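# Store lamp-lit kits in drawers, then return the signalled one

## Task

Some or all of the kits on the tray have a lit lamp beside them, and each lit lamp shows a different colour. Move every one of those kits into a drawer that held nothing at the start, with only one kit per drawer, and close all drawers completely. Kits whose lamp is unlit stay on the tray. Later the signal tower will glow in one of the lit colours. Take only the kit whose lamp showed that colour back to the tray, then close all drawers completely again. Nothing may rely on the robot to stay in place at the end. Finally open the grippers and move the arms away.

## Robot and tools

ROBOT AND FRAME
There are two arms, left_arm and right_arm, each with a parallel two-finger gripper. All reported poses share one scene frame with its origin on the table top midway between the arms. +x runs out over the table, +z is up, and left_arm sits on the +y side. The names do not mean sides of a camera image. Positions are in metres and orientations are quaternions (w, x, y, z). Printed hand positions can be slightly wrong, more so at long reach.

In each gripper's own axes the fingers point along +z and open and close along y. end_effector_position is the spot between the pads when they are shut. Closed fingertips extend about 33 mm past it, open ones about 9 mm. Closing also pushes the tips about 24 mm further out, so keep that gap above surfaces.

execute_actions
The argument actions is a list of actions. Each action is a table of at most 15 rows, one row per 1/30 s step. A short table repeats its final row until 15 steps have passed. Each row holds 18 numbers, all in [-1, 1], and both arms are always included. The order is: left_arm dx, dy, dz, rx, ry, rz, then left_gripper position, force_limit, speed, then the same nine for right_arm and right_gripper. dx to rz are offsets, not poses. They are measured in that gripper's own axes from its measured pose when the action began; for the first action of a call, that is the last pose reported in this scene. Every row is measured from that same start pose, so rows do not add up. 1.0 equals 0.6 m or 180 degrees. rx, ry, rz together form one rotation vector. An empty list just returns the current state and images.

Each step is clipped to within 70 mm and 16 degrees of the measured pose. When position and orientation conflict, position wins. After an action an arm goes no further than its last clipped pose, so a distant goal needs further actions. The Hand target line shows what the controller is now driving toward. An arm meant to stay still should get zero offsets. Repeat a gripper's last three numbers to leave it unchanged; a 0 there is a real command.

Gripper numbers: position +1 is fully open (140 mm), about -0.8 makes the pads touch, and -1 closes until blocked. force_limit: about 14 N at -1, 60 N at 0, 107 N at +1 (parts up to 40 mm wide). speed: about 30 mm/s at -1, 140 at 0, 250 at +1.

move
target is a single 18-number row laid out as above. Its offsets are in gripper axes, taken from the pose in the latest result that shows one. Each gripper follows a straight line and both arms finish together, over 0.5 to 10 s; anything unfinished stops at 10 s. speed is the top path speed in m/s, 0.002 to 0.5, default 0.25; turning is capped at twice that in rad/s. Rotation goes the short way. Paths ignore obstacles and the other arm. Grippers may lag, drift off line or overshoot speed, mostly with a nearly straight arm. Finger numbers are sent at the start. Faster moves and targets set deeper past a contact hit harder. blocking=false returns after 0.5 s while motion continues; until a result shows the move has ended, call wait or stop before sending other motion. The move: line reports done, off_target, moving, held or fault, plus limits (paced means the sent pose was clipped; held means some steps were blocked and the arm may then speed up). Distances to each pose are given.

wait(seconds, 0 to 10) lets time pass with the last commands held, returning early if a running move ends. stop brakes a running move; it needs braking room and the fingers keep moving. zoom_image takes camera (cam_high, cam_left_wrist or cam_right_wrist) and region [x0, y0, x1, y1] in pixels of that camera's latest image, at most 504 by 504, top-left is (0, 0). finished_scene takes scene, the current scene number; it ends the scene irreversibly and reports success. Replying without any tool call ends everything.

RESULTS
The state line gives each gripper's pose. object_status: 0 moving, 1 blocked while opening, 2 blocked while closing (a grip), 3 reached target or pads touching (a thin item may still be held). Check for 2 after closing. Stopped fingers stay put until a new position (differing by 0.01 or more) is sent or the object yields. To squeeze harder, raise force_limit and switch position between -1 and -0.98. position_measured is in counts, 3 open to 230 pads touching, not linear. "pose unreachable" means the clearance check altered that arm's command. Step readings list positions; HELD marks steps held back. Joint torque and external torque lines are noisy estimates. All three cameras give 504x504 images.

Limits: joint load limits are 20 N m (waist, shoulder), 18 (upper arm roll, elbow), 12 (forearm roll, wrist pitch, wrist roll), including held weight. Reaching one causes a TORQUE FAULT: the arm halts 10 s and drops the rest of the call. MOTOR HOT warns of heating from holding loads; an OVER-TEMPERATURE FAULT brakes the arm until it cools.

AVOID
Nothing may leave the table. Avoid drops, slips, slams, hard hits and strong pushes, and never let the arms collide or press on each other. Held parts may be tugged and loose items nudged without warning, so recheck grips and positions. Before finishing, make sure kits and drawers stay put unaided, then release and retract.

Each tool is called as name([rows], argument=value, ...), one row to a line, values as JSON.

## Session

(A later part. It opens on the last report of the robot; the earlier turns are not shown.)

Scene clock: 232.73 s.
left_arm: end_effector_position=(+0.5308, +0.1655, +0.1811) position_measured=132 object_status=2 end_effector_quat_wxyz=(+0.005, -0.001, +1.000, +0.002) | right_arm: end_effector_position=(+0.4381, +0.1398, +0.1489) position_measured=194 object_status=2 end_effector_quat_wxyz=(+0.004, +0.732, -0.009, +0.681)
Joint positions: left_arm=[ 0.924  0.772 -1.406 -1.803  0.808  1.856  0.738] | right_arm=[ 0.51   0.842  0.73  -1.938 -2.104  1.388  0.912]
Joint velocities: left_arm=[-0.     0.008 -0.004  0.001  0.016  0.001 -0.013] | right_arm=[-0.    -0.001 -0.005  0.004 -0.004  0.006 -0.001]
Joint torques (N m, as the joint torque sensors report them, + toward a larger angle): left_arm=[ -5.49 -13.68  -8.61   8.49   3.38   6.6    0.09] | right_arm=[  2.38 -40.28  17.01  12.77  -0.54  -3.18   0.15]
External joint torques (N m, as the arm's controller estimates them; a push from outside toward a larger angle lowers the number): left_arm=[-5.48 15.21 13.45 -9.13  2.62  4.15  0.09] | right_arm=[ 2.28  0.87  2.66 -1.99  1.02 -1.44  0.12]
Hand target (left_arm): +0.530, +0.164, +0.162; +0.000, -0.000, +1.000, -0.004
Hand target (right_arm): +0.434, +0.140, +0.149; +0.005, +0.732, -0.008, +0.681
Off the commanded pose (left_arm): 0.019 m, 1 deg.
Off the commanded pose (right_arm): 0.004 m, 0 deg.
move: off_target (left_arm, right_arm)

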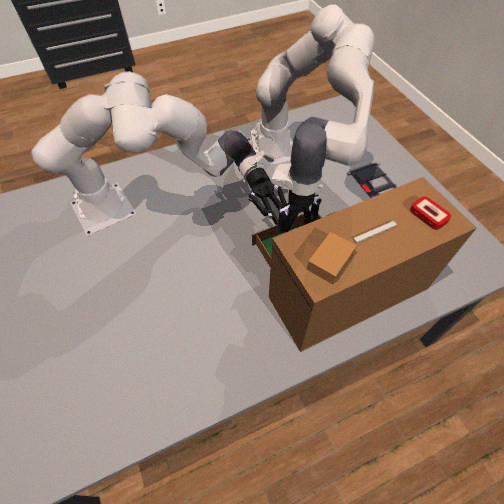

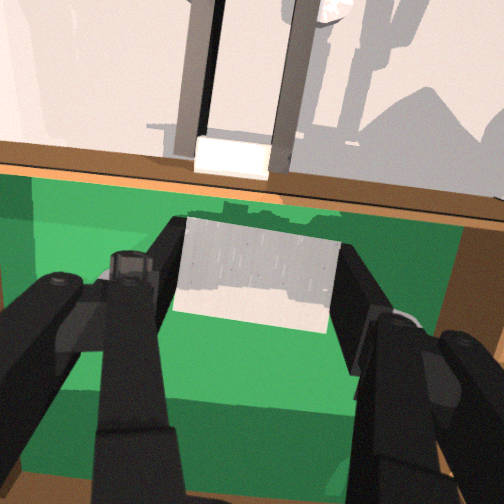

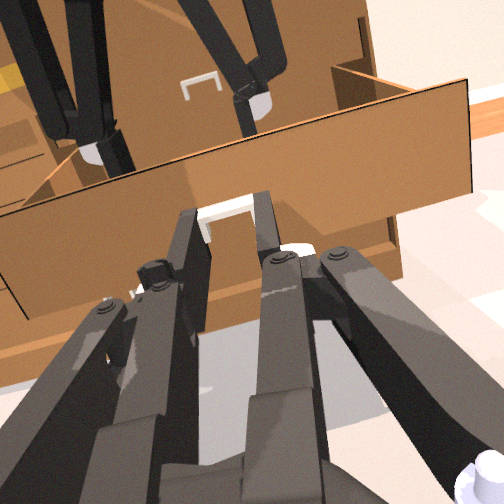

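move(target=[0,0,-0.005,0,0,0,0.3,0,-0.3,0,0,0,0,0,0,-1,0.3,-0.5], speed=0.03)

move(target=[0,0.03,-0.25,0,0,0,0.3,0,-0.3,0,0,0,0,0,0,-1,0.3,-0.5], speed=0.2)

move(target=[0.31,0.81,0.36,0,0,0,0.45,0,-0.3,0.021,-0.012,0.245,0,0,0,-1,0.3,-0.5], speed=0.25)

Scene clock: 237.27 s.
left_arm: end_effector_position=(+0.5311, +0.1652, +0.1831) position_measured=91 object_status=3 end_effector_quat_wxyz=(+0.007, -0.001, +1.000, +0.002) | right_arm: end_effector_position=(+0.4388, +0.1400, +0.1493) position_measured=194 object_status=2 end_effector_quat_wxyz=(+0.004, +0.732, -0.009, +0.681)
Joint positions: left_arm=[ 0.924  0.771 -1.41  -1.802  0.81   1.853  0.735] | right_arm=[ 0.509  0.842  0.729 -1.937 -2.105  1.39   0.912]
Joint velocities: left_arm=[ 0.001 -0.001 -0.001  0.    -0.001 -0.003 -0.   ] | right_arm=[-0.001 -0.001 -0.001  0.    -0.     0.001  0.   ]
Joint torques (N m, as the joint torque sensors report them, + toward a larger angle): left_arm=[  1.64 -28.34 -23.77  19.19  -0.07   1.94   0.23] | right_arm=[ -0.25 -39.65  15.12  14.91  -1.44  -1.97   0.13]
External joint torques (N m, as the arm's controller estimates them; a push from outside toward a larger angle lowers the number): left_arm=[ 1.55  0.49 -1.73  1.44 -0.86 -0.52  0.23] | right_arm=[-0.15  1.59  0.95  0.06  0.13 -0.22  0.11]
Hand target (left_arm): +0.531, +0.166, +0.184; +0.005, -0.001, +1.000, +0.001
Hand target (right_arm): +0.438, +0.140, +0.149; +0.004, +0.732, -0.009, +0.681
Off the commanded pose (left_arm): 0.001 m, 0 deg.
Off the commanded pose (right_arm): 0.001 m, 0 deg.
move: done

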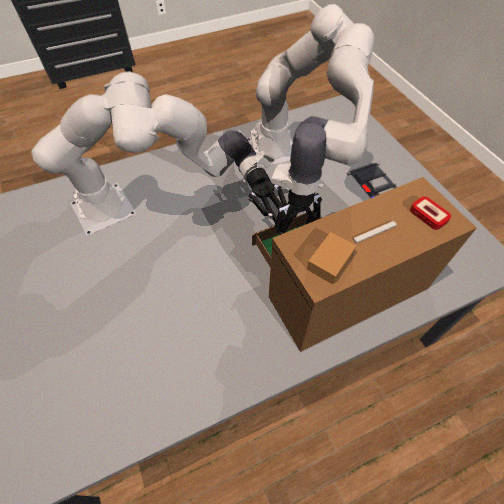

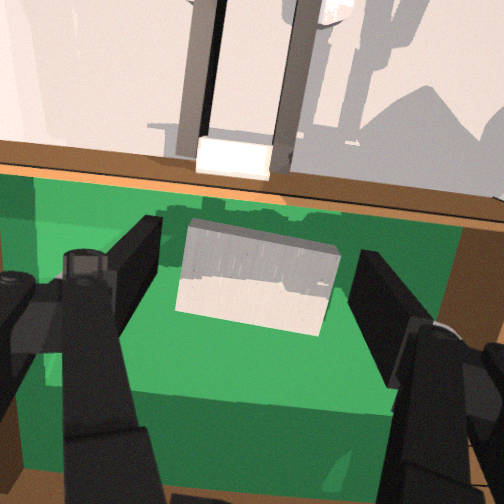

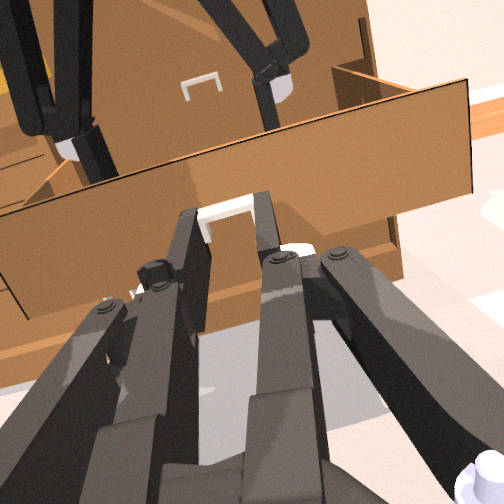

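Scene clock: 238.73 s.
left_arm: end_effector_position=(+0.5309, +0.1865, +0.3324) position_measured=91 object_status=3 end_effector_quat_wxyz=(+0.008, -0.008, +1.000, +0.003) | right_arm: end_effector_position=(+0.4388, +0.1400, +0.1493) position_measured=194 object_status=2 end_effector_quat_wxyz=(+0.004, +0.732, -0.009, +0.681)
Joint positions: left_arm=[ 0.965  0.674 -1.567 -1.548  0.688  1.563  0.833] | right_arm=[ 0.509  0.842  0.729 -1.937 -2.105  1.39   0.912]
Joint velocities: left_arm=[-0.001  0.002 -0.002  0.001  0.001 -0.014  0.012] | right_arm=[ 0.     0.001 -0.001 -0.001  0.    -0.001 -0.001]
Joint torques (N m, as the joint torque sensors report them, + toward a larger angle): left_arm=[ -0.75 -25.43 -22.03  20.11  -0.01   1.99   0.28] | right_arm=[ -0.56 -39.81  15.04  15.3   -1.73  -1.82   0.1 ]
External joint torques (N m, as the arm's controller estimates them; a push from outside toward a larger angle lowers the number): left_arm=[-0.58  1.23 -2.51  1.84 -0.83 -0.48  0.28] | right_arm=[-0.57  1.16  0.88  0.62 -0.18 -0.09  0.07]
Hand target (left_arm): +0.529, +0.185, +0.333; +0.006, -0.003, +1.000, +0.002
Hand target (right_arm): +0.439, +0.140, +0.149; +0.004, +0.732, -0.009, +0.681
Off the commanded pose (left_arm): 0.004 m, 1 deg.
Off the commanded pose (right_arm): 0.000 m, 0 deg.
move: off_target (left_arm)

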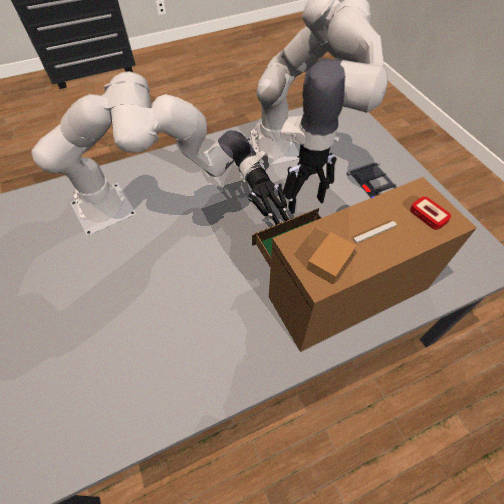

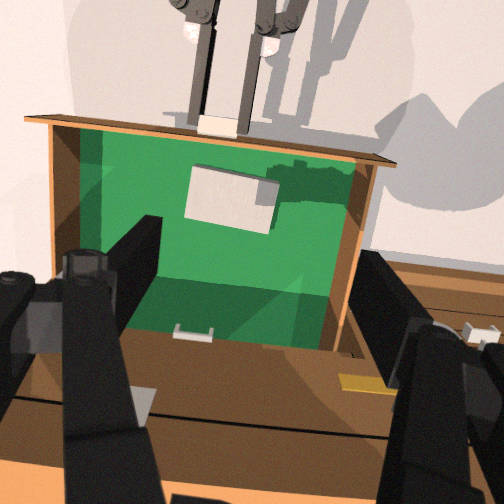

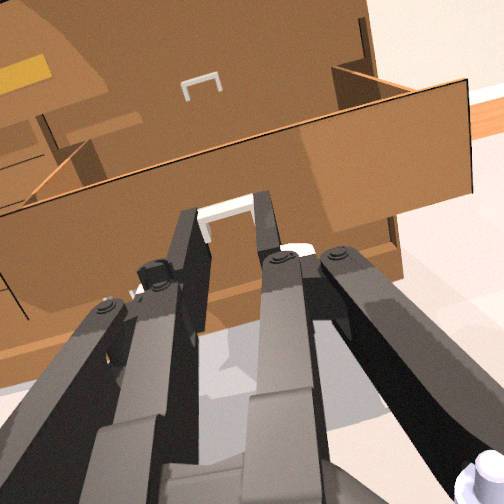

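Scene clock: 241.87 s.
left_arm: end_effector_position=(+0.3436, +0.6784, +0.1189) position_measured=72 object_status=3 end_effector_quat_wxyz=(+0.009, -0.017, +1.000, +0.009) | right_arm: end_effector_position=(+0.5820, +0.1466, +0.1465) position_measured=194 object_status=2 end_effector_quat_wxyz=(+0.002, +0.736, -0.011, +0.677)
Joint positions: left_arm=[ 2.259  1.241 -1.715 -2.258  1.246  1.686  1.395] | right_arm=[ 0.423  0.925  0.609 -1.686 -2.246  1.647  0.813]
Joint velocities: left_arm=[-0.     0.    -0.001 -0.     0.001  0.001  0.029] | right_arm=[-0.     0.002 -0.001  0.002  0.001  0.    -0.001]
Joint torques (N m, as the joint torque sensors report them, + toward a larger angle): left_arm=[ -0.5  -22.6  -29.25   9.31   1.58   2.32   0.45] | right_arm=[ -1.11 -46.6   12.19  20.47  -2.81  -1.5   -0.05]
External joint torques (N m, as the arm's controller estimates them; a push from outside toward a larger angle lowers the number): left_arm=[-0.41 -0.52 -0.92  0.76  0.74 -0.15  0.45] | right_arm=[-1.21  0.53 -1.11  3.31 -1.3   0.03 -0.08]
Hand target (left_arm): +0.343, +0.680, +0.119; +0.009, -0.012, +1.000, +0.011
Hand target (right_arm): +0.586, +0.146, +0.150; +0.003, +0.734, -0.011, +0.679
Off the commanded pose (left_arm): 0.008 m, 1 deg.
Off the commanded pose (right_arm): 0.007 m, 1 deg.
move: off_target (left_arm, right_arm)

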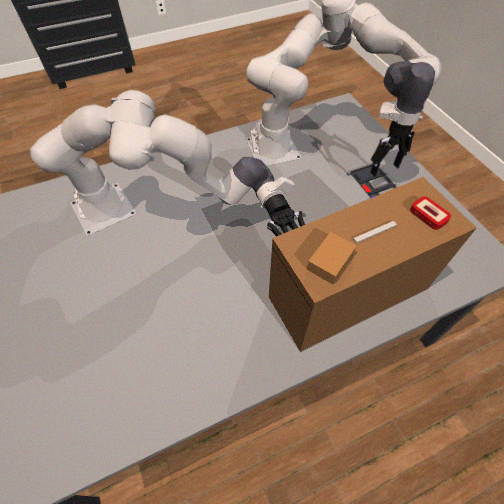

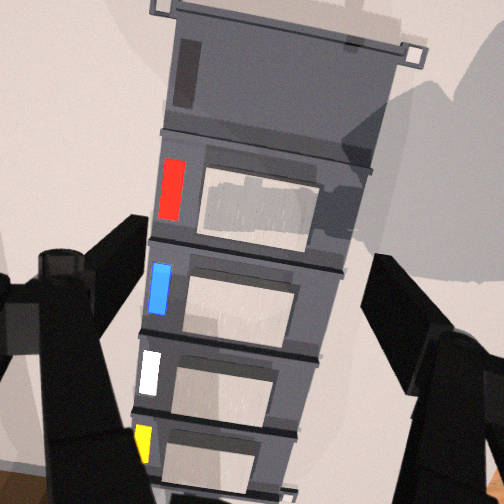

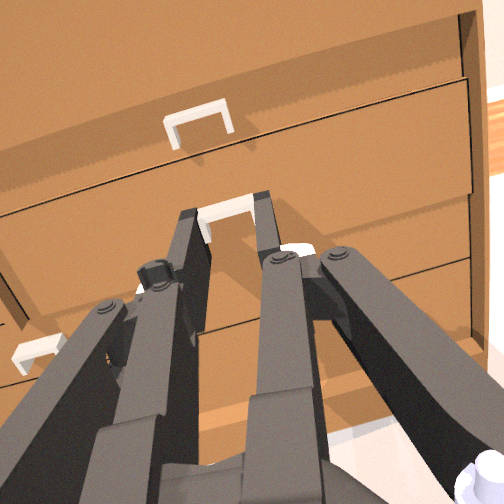

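move(target=[0.013,-0.009,0.098,0.006,0.006,0.011,0.4,0,-0.3,0.006,0,0.02,0,0,0,-1,0.3,-0.5], speed=0.08)

Scene clock: 251.60 s.
left_arm: end_effector_position=(+0.3351, +0.6746, +0.0601) position_measured=78 object_status=3 end_effector_quat_wxyz=(-0.003, -0.004, +1.000, -0.000) | right_arm: end_effector_position=(+0.5874, +0.1471, +0.1465) position_measured=194 object_status=2 end_effector_quat_wxyz=(+0.002, +0.737, -0.012, +0.675)
Joint positions: left_arm=[ 2.244  1.278 -1.594 -2.284  1.33   1.738  1.406] | right_arm=[ 0.421  0.929  0.606 -1.671 -2.247  1.659  0.806]
Joint velocities: left_arm=[-0.     0.001 -0.001 -0.002  0.008  0.006  0.001] | right_arm=[ 0.001 -0.    -0.     0.     0.    -0.    -0.001]
Joint torques (N m, as the joint torque sensors report them, + toward a larger angle): left_arm=[ -0.99 -21.3  -27.73   6.14   1.78   2.84   0.31] | right_arm=[ -3.63 -45.75  11.39  23.34  -3.61   0.01  -0.17]
External joint torques (N m, as the arm's controller estimates them; a push from outside toward a larger angle lowers the number): left_arm=[-0.96  1.68  0.88 -0.45  0.99  0.44  0.31] | right_arm=[-3.42  1.82 -1.73  5.94 -2.1   1.55 -0.19]
Hand target (left_arm): +0.337, +0.673, +0.059; -0.001, +0.001, +1.000, +0.000
Hand target (right_arm): +0.594, +0.146, +0.149; +0.002, +0.736, -0.011, +0.677
Off the commanded pose (left_arm): 0.002 m, 1 deg.
Off the commanded pose (right_arm): 0.007 m, 0 deg.
move: off_target (right_arm)

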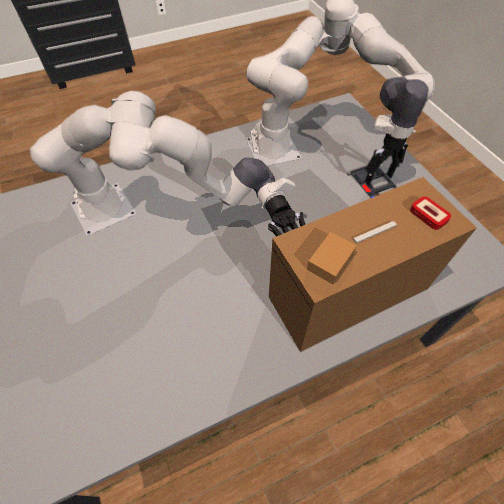

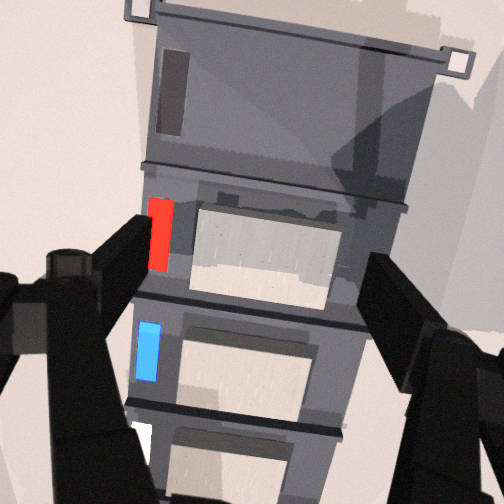

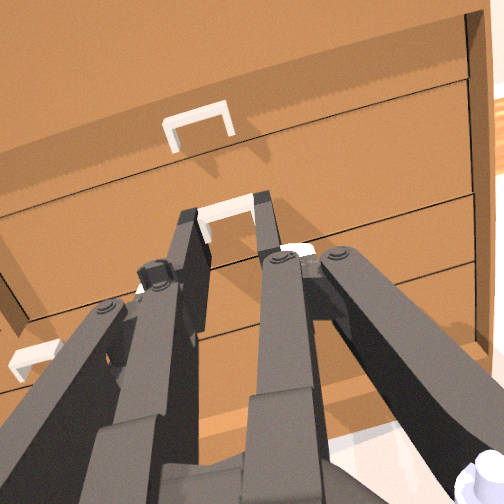

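move(target=[0,0,0.034,0,0,0,0.4,0,-0.3,0,0,-0.008,0,0,0,-0.1,0.3,0], speed=0.04)

move(target=[0,0,0,0,0,0,-1,0,-0.5,0,0,-0.07,0,0,0,-0.1,0.3,0], speed=0.1)

move(target=[0,0,-0.2,0,0,0,-1,0,-0.5,-0.075,-0.197,0.006,0,0,0,-0.1,0.3,0], speed=0.15)

Scene clock: 255.80 s.
left_arm: end_effector_position=(+0.3330, +0.6758, +0.0403) position_measured=78 object_status=3 end_effector_quat_wxyz=(-0.005, -0.004, +1.000, -0.001) | right_arm: end_effector_position=(+0.5847, +0.1465, +0.1466) position_measured=141 object_status=3 end_effector_quat_wxyz=(+0.003, +0.737, -0.010, +0.676)
Joint positions: left_arm=[ 2.237  1.286 -1.549 -2.286  1.363  1.762  1.403] | right_arm=[ 0.421  0.926  0.608 -1.679 -2.246  1.653  0.806]
Joint velocities: left_arm=[-0.    -0.001  0.    -0.     0.007  0.012 -0.004] | right_arm=[-0.     0.     0.005 -0.002  0.    -0.003  0.   ]
Joint torques (N m, as the joint torque sensors report them, + toward a larger angle): left_arm=[ -1.34 -21.34 -28.25   4.25   1.67   2.78  -0.13] | right_arm=[ -0.14 -46.7   15.73  16.42  -0.86  -1.97   0.28]
External joint torques (N m, as the arm's controller estimates them; a push from outside toward a larger angle lowers the number): left_arm=[-1.45  2.02  0.4  -1.85  0.87  0.39 -0.13] | right_arm=[-0.23  0.45  2.46 -0.72  0.64 -0.47  0.26]
Hand target (left_arm): +0.335, +0.674, +0.039; -0.003, -0.004, +1.000, -0.000
Hand target (right_arm): +0.583, +0.147, +0.147; +0.002, +0.737, -0.012, +0.675
Off the commanded pose (left_arm): 0.002 m, 0 deg.
Off the commanded pose (right_arm): 0.002 m, 0 deg.
move: done

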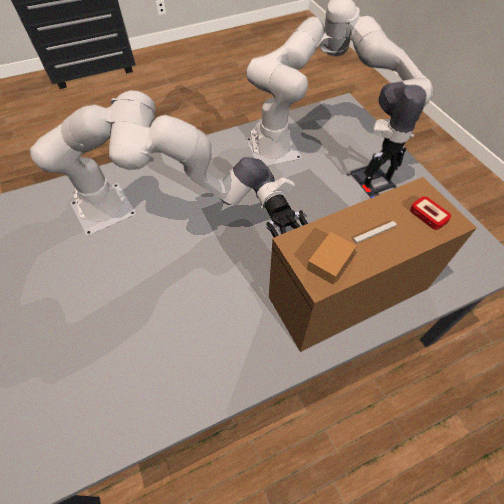

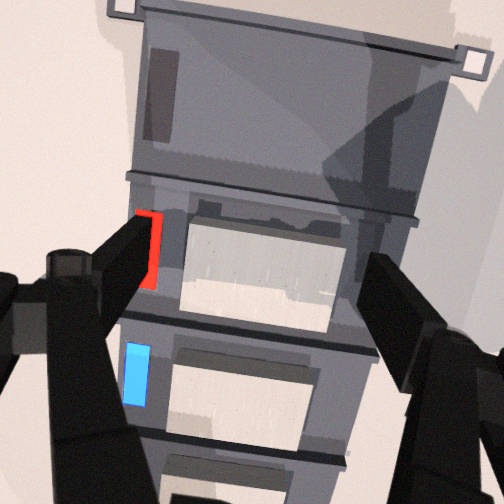

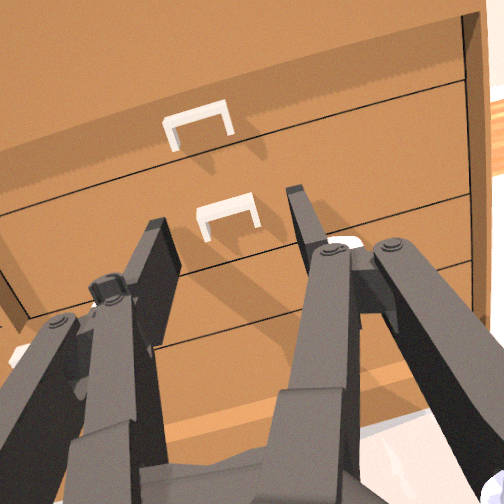

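Scene clock: 256.73 s.
left_arm: end_effector_position=(+0.3333, +0.6758, +0.0407) position_measured=132 object_status=2 end_effector_quat_wxyz=(-0.005, -0.004, +1.000, -0.001) | right_arm: end_effector_position=(+0.5437, +0.1480, +0.1499) position_measured=141 object_status=3 end_effector_quat_wxyz=(+0.005, +0.736, -0.005, +0.677)
Joint positions: left_arm=[ 2.237  1.286 -1.55  -2.286  1.363  1.762  1.403] | right_arm=[ 0.443  0.887  0.639 -1.764 -2.208  1.585  0.823]
Joint velocities: left_arm=[ 0.     0.     0.001 -0.     0.001  0.001 -0.   ] | right_arm=[ 0.001  0.002  0.    -0.002  0.001 -0.012  0.008]
Joint torques (N m, as the joint torque sensors report them, + toward a larger angle): left_arm=[  0.21 -22.27 -29.28   6.11   0.61   2.29   0.01] | right_arm=[ -1.1  -44.92  15.58  15.53  -0.75  -1.96   0.43]
External joint torques (N m, as the arm's controller estimates them; a push from outside toward a larger angle lowers the number): left_arm=[ 0.17  1.   -0.71  0.1  -0.18 -0.11  0.01] | right_arm=[-1.16  0.34  2.14 -1.    0.78 -0.4   0.4 ]
Hand target (left_arm): +0.333, +0.676, +0.040; -0.005, -0.004, +1.000, -0.001
Hand target (right_arm): +0.543, +0.147, +0.150; +0.004, +0.737, -0.010, +0.676
Off the commanded pose (left_arm): 0.001 m, 0 deg.
Off the commanded pose (right_arm): 0.001 m, 1 deg.
move: done

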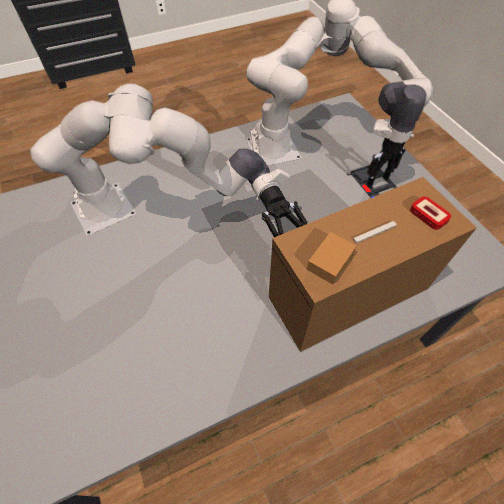

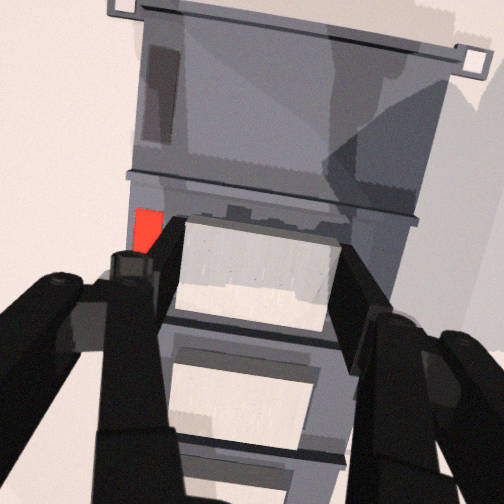

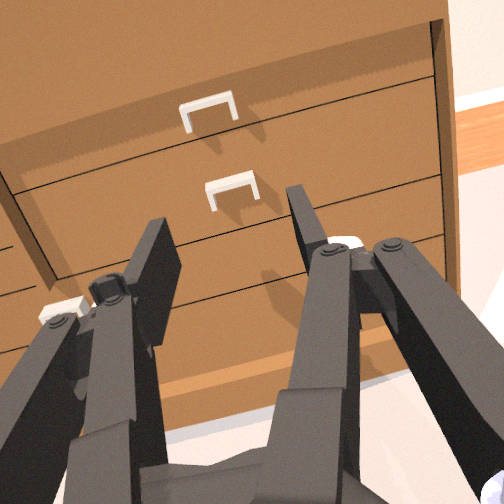

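Scene clock: 258.33 s.
left_arm: end_effector_position=(+0.3349, +0.6766, +0.1605) position_measured=132 object_status=2 end_effector_quat_wxyz=(-0.004, -0.005, +1.000, -0.001) | right_arm: end_effector_position=(+0.5457, +0.2672, +0.1062) position_measured=141 object_status=3 end_effector_quat_wxyz=(+0.000, +0.735, -0.011, +0.678)
Joint positions: left_arm=[ 2.265  1.216 -1.8   -2.211  1.15   1.6    1.447] | right_arm=[ 0.697  1.282  0.602 -1.116 -2.256  1.645  0.635]
Joint velocities: left_arm=[-0.    -0.001 -0.001 -0.    -0.    -0.006  0.004] | right_arm=[-0.001  0.003 -0.     0.001 -0.     0.    -0.03 ]
Joint torques (N m, as the joint torque sensors report them, + toward a larger angle): left_arm=[  1.51 -20.57 -30.63  10.93  -0.25   1.92   0.27] | right_arm=[  0.67 -53.14  12.43  20.47  -1.6   -1.04  -0.24]
External joint torques (N m, as the arm's controller estimates them; a push from outside toward a larger angle lowers the number): left_arm=[ 1.53  1.27 -2.71  1.17 -1.05 -0.48  0.27] | right_arm=[ 0.62  2.25 -0.14  2.23  0.17  0.17 -0.27]
Hand target (left_arm): +0.334, +0.677, +0.162; -0.004, -0.005, +1.000, -0.002
Hand target (right_arm): +0.545, +0.268, +0.105; +0.006, +0.736, -0.004, +0.677
Off the commanded pose (left_arm): 0.001 m, 0 deg.
Off the commanded pose (right_arm): 0.002 m, 1 deg.
move: done

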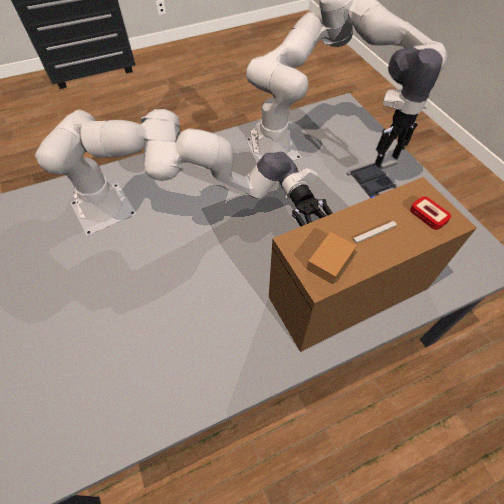

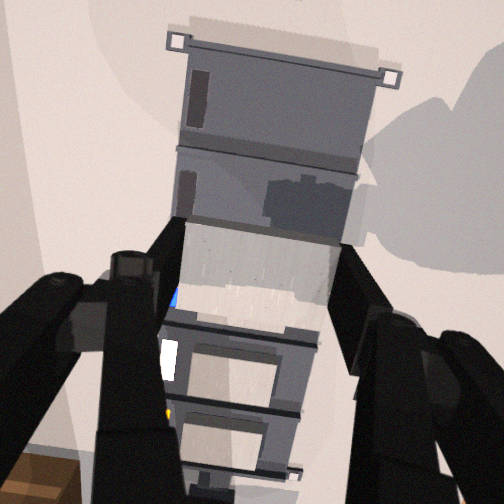

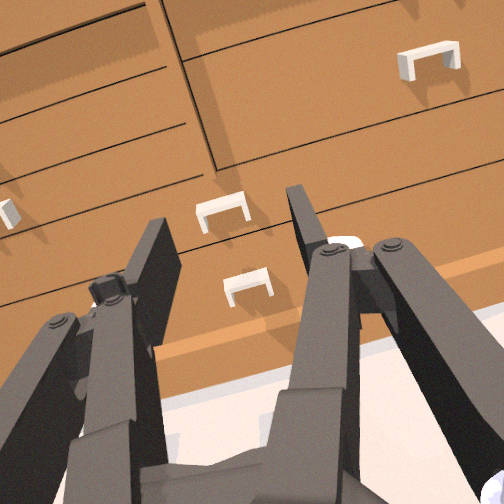

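move(target=[0,0,0,0,0,0,-1,0,-0.5,-0.016,-0.013,0.053,0,0.01,0,-0.1,0.3,0], speed=0.06)

Scene clock: 262.10 s.
left_arm: end_effector_position=(+0.3347, +0.6767, +0.1605) position_measured=132 object_status=2 end_effector_quat_wxyz=(-0.004, -0.005, +1.000, -0.000) | right_arm: end_effector_position=(+0.5771, +0.2741, +0.0941) position_measured=141 object_status=3 end_effector_quat_wxyz=(-0.002, +0.726, -0.017, +0.688)
Joint positions: left_arm=[ 2.265  1.216 -1.8   -2.211  1.15   1.599  1.448] | right_arm=[ 0.737  1.417  0.576 -0.88  -2.297  1.72   0.597]
Joint velocities: left_arm=[-0.001 -0.    -0.     0.001 -0.001 -0.     0.001] | right_arm=[ 0.002  0.003 -0.003  0.006  0.001  0.009 -0.013]
Joint torques (N m, as the joint torque sensors report them, + toward a larger angle): left_arm=[  0.01 -20.58 -29.48   9.2    0.75   2.39  -0.01] | right_arm=[  0.82 -53.97   9.43  21.41  -2.51  -0.87  -0.37]
External joint torques (N m, as the arm's controller estimates them; a push from outside toward a larger angle lowers the number): left_arm=[ 0.05  1.3  -1.5  -0.59 -0.06 -0.01 -0.01] | right_arm=[ 0.77  2.96 -0.78  2.49 -0.82  0.31 -0.39]
Hand target (left_arm): +0.335, +0.677, +0.160; -0.004, -0.005, +1.000, -0.001
Hand target (right_arm): +0.577, +0.275, +0.094; +0.000, +0.725, -0.011, +0.689
Off the commanded pose (left_arm): 0.000 m, 0 deg.
Off the commanded pose (right_arm): 0.001 m, 1 deg.
move: done

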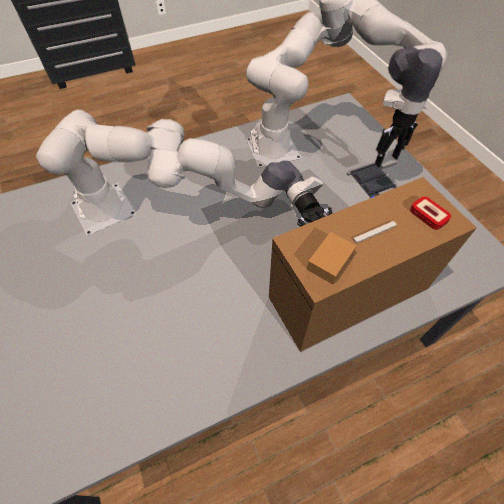

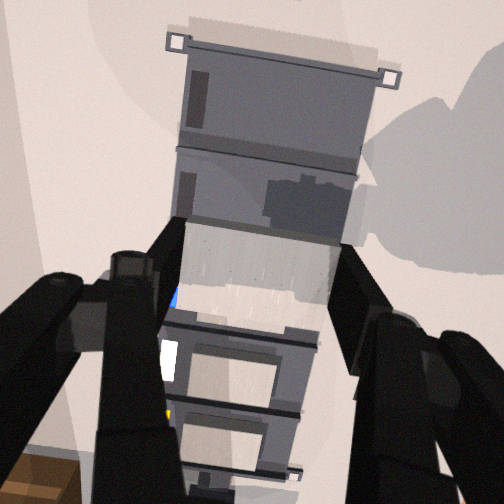

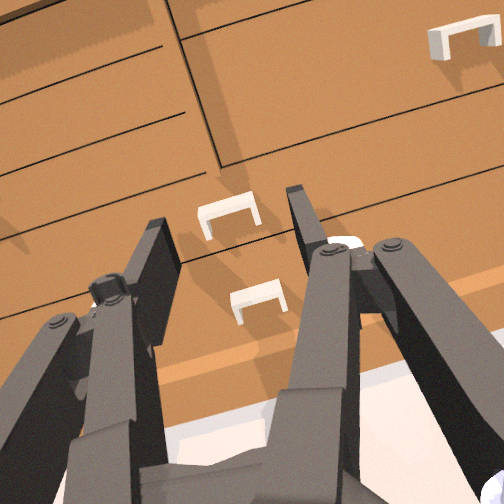

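move(target=[0,0,0,0,0,0,-1,0,-0.5,0.001,0,0.014,0,0,0,-0.1,0.3,0], speed=0.03)

move(target=[0,0,0,0,0,0,-1,0,-0.5,0,0,0,0,0,0,-1,0.3,-0.5])

move(target=[0,0,0,0,0,0,-1,0,-0.5,-0.013,0.003,-0.245,0,0,0,-1,0.3,-0.5], speed=0.1)

Scene clock: 264.50 s.
left_arm: end_effector_position=(+0.3347, +0.6767, +0.1605) position_measured=132 object_status=2 end_effector_quat_wxyz=(-0.004, -0.005, +1.000, -0.000) | right_arm: end_effector_position=(+0.5853, +0.2729, +0.0943) position_measured=141 object_status=3 end_effector_quat_wxyz=(-0.004, +0.726, -0.022, +0.687)
Joint positions: left_arm=[ 2.265  1.216 -1.8   -2.211  1.15   1.599  1.448] | right_arm=[ 0.738  1.434  0.575 -0.841 -2.297  1.739  0.592]
Joint velocities: left_arm=[ 0.001 -0.     0.    -0.     0.001 -0.    -0.   ] | right_arm=[-0.     0.006 -0.001  0.01  -0.001  0.013 -0.003]
Joint torques (N m, as the joint torque sensors report them, + toward a larger angle): left_arm=[ -0.21 -21.36 -29.9    9.76   0.7    2.34   0.1 ] | right_arm=[  0.37 -54.96   9.04  20.91  -2.54  -0.85  -0.13]
External joint torques (N m, as the arm's controller estimates them; a push from outside toward a larger angle lowers the number): left_arm=[-0.28  0.5  -1.94 -0.09 -0.12 -0.06  0.1 ] | right_arm=[ 0.3   2.16 -0.79  1.86 -0.87  0.29 -0.16]
Hand target (left_arm): +0.335, +0.677, +0.161; -0.004, -0.005, +1.000, -0.000
Hand target (right_arm): +0.586, +0.274, +0.094; -0.003, +0.726, -0.017, +0.688
Off the commanded pose (left_arm): 0.000 m, 0 deg.
Off the commanded pose (right_arm): 0.001 m, 1 deg.
move: done

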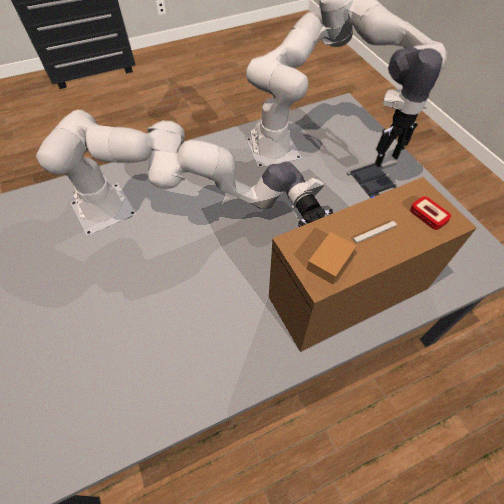

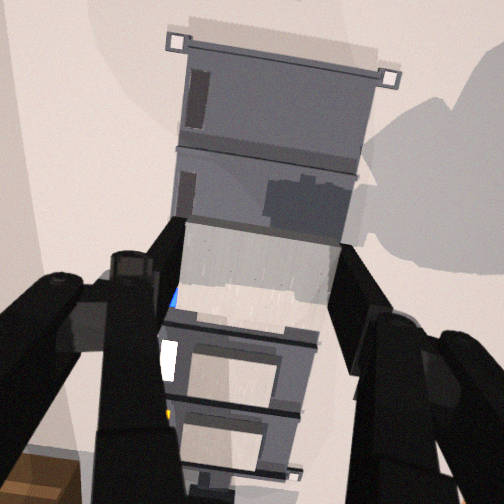

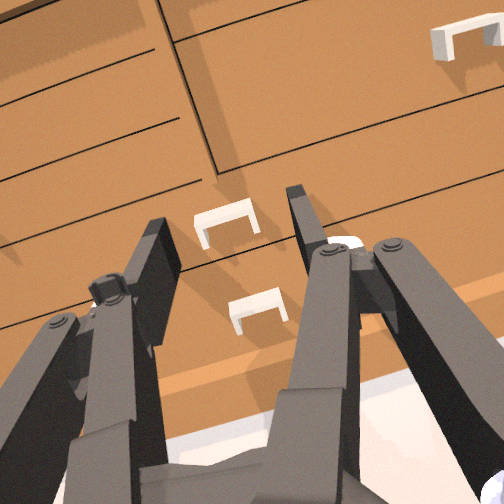

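Scene clock: 265.10 s.
left_arm: end_effector_position=(+0.3347, +0.6767, +0.1605) position_measured=132 object_status=2 end_effector_quat_wxyz=(-0.004, -0.005, +1.000, -0.000) | right_arm: end_effector_position=(+0.5847, +0.2742, +0.0944) position_measured=194 object_status=2 end_effector_quat_wxyz=(-0.005, +0.727, -0.020, +0.687)
Joint positions: left_arm=[ 2.265  1.216 -1.8   -2.211  1.15   1.599  1.448] | right_arm=[ 0.738  1.434  0.575 -0.841 -2.298  1.741  0.591]
Joint velocities: left_arm=[ 0.002 -0.     0.    -0.001  0.    -0.002  0.001] | right_arm=[-0.001 -0.    -0.    -0.001 -0.001 -0.    -0.001]
Joint torques (N m, as the joint torque sensors report them, + toward a larger angle): left_arm=[  0.67 -21.38 -28.99   9.83   0.71   2.35   0.12] | right_arm=[ -0.81 -55.64  10.75  19.71  -1.58  -1.58   0.26]
External joint torques (N m, as the arm's controller estimates them; a push from outside toward a larger angle lowers the number): left_arm=[ 0.58  0.48 -1.06  0.03 -0.1  -0.04  0.12] | right_arm=[-0.61  1.74  0.97  0.48  0.11 -0.42  0.24]
Hand target (left_arm): +0.335, +0.677, +0.161; -0.004, -0.005, +1.000, -0.000
Hand target (right_arm): +0.585, +0.273, +0.094; -0.004, +0.726, -0.022, +0.687
Off the commanded pose (left_arm): 0.000 m, 0 deg.
Off the commanded pose (right_arm): 0.001 m, 0 deg.
move: done

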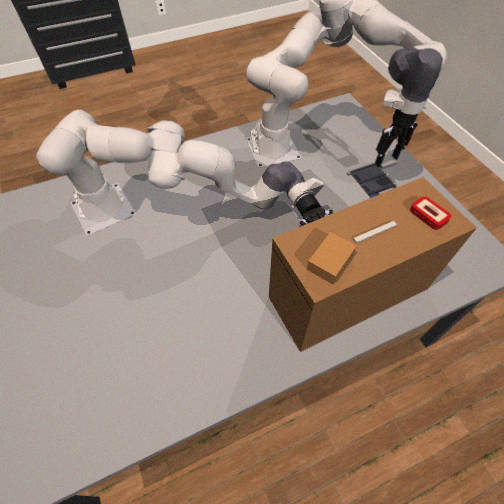

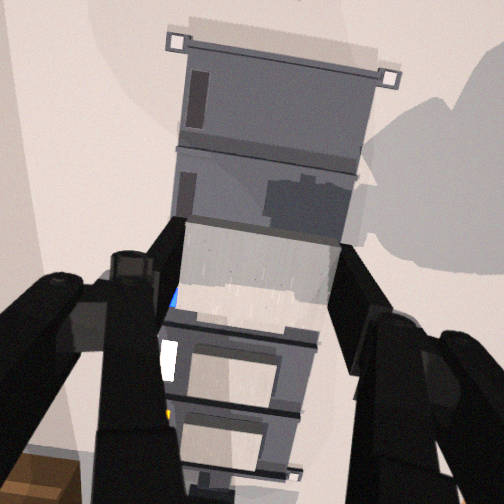

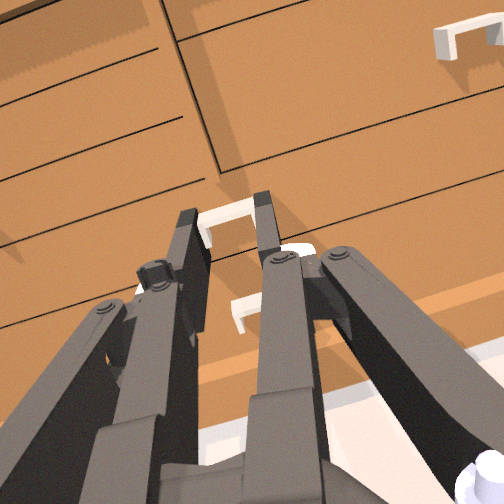

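Scene clock: 267.03 s.
left_arm: end_effector_position=(+0.3347, +0.6767, +0.1605) position_measured=132 object_status=2 end_effector_quat_wxyz=(-0.004, -0.005, +1.000, -0.000) | right_arm: end_effector_position=(+0.4468, +0.2679, +0.0969) position_measured=194 object_status=2 end_effector_quat_wxyz=(+0.004, +0.723, -0.020, +0.691)
Joint positions: left_arm=[ 2.265  1.216 -1.8   -2.211  1.15   1.599  1.448] | right_arm=[ 0.789  1.263  0.642 -1.25  -2.22   1.429  0.719]
Joint velocities: left_arm=[-0.002 -0.001 -0.    -0.001  0.     0.001 -0.   ] | right_arm=[ 0.001  0.     0.008 -0.005  0.001 -0.006  0.008]
Joint torques (N m, as the joint torque sensors report them, + toward a larger angle): left_arm=[  0.4  -21.93 -28.61  10.14   0.66   2.22   0.04] | right_arm=[  3.47 -51.92  18.54  14.75  -2.28  -0.92   0.53]
External joint torques (N m, as the arm's controller estimates them; a push from outside toward a larger angle lowers the number): left_arm=[ 0.62 -0.02 -0.62  0.5  -0.14 -0.18  0.04] | right_arm=[ 3.44  1.    4.83 -1.71 -0.31  0.53  0.5 ]
Hand target (left_arm): +0.335, +0.677, +0.161; -0.004, -0.005, +1.000, -0.000
Hand target (right_arm): +0.438, +0.274, +0.096; -0.004, +0.725, -0.019, +0.688
Off the commanded pose (left_arm): 0.000 m, 0 deg.
Off the commanded pose (right_arm): 0.012 m, 1 deg.
move: off_target (right_arm)

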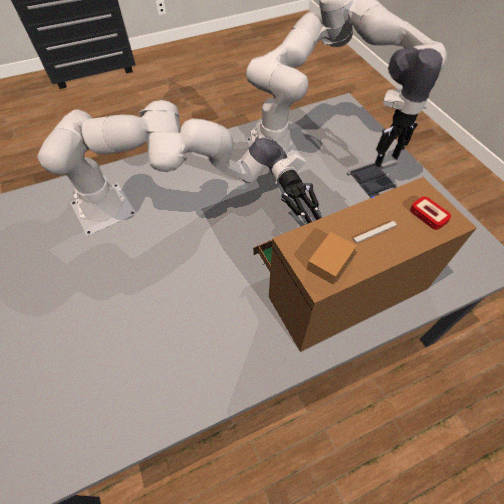

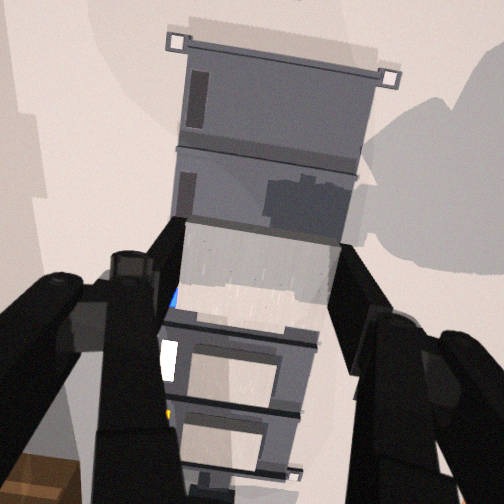

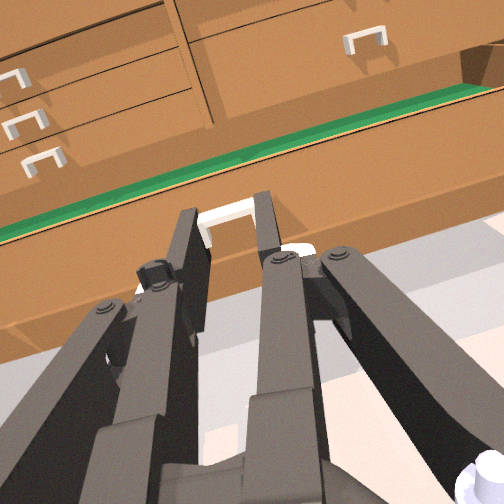

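move(target=[-0.32,-0.55,-0.2,0,0,0,-1,0,-0.5,0,0,0,0,0,0,-1,0.3,-0.5], speed=0.25)

Scene clock: 271.43 s.
left_arm: end_effector_position=(+0.5284, +0.3423, +0.2811) position_measured=132 object_status=2 end_effector_quat_wxyz=(-0.002, +0.004, +1.000, -0.006) | right_arm: end_effector_position=(+0.4465, +0.2678, +0.0969) position_measured=194 object_status=2 end_effector_quat_wxyz=(+0.004, +0.723, -0.020, +0.691)
Joint positions: left_arm=[ 1.358  0.813 -1.693 -1.755  0.794  1.613  1.015] | right_arm=[ 0.789  1.263  0.643 -1.25  -2.22   1.429  0.72 ]
Joint velocities: left_arm=[-0.002 -0.003 -0.    -0.    -0.007 -0.002 -0.017] | right_arm=[-0.    -0.001  0.001  0.    -0.     0.    -0.001]
Joint torques (N m, as the joint torque sensors report them, + toward a larger angle): left_arm=[ -0.41 -25.24 -23.25  18.75  -0.39   2.03  -0.1 ] | right_arm=[ -0.53 -51.54  14.63  17.12  -2.21  -1.42   0.06]
External joint torques (N m, as the arm's controller estimates them; a push from outside toward a larger angle lowers the number): left_arm=[-0.47 -1.05 -0.19  2.21 -1.16 -0.41 -0.1 ] | right_arm=[-0.48  1.8   0.82  0.48 -0.21  0.05  0.04]
Hand target (left_arm): +0.528, +0.341, +0.282; -0.004, -0.001, +1.000, -0.007
Hand target (right_arm): +0.447, +0.268, +0.097; +0.004, +0.723, -0.020, +0.691
Off the commanded pose (left_arm): 0.007 m, 1 deg.
Off the commanded pose (right_arm): 0.000 m, 0 deg.
move: off_target (left_arm)

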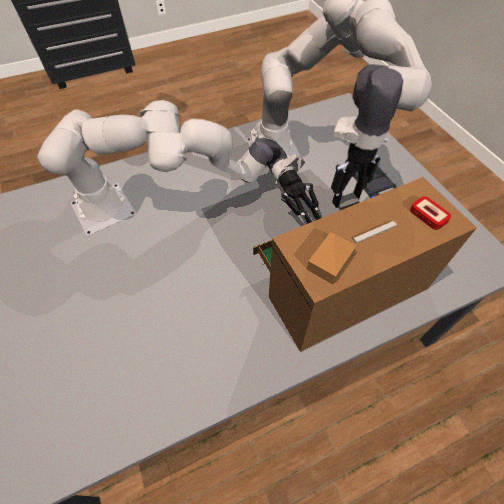

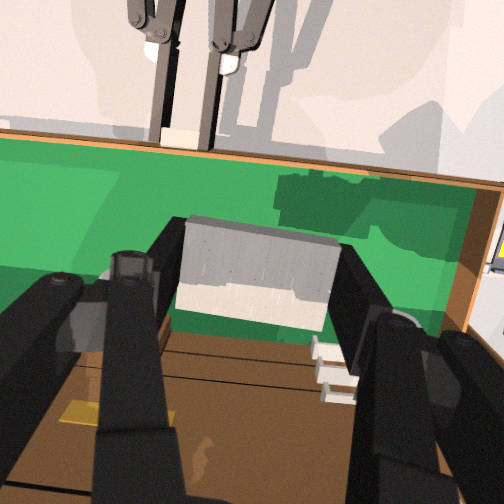

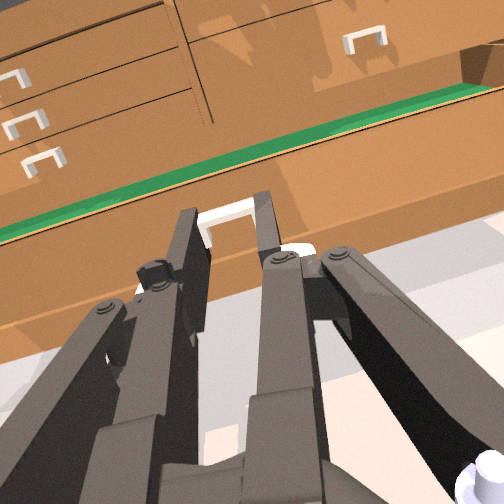

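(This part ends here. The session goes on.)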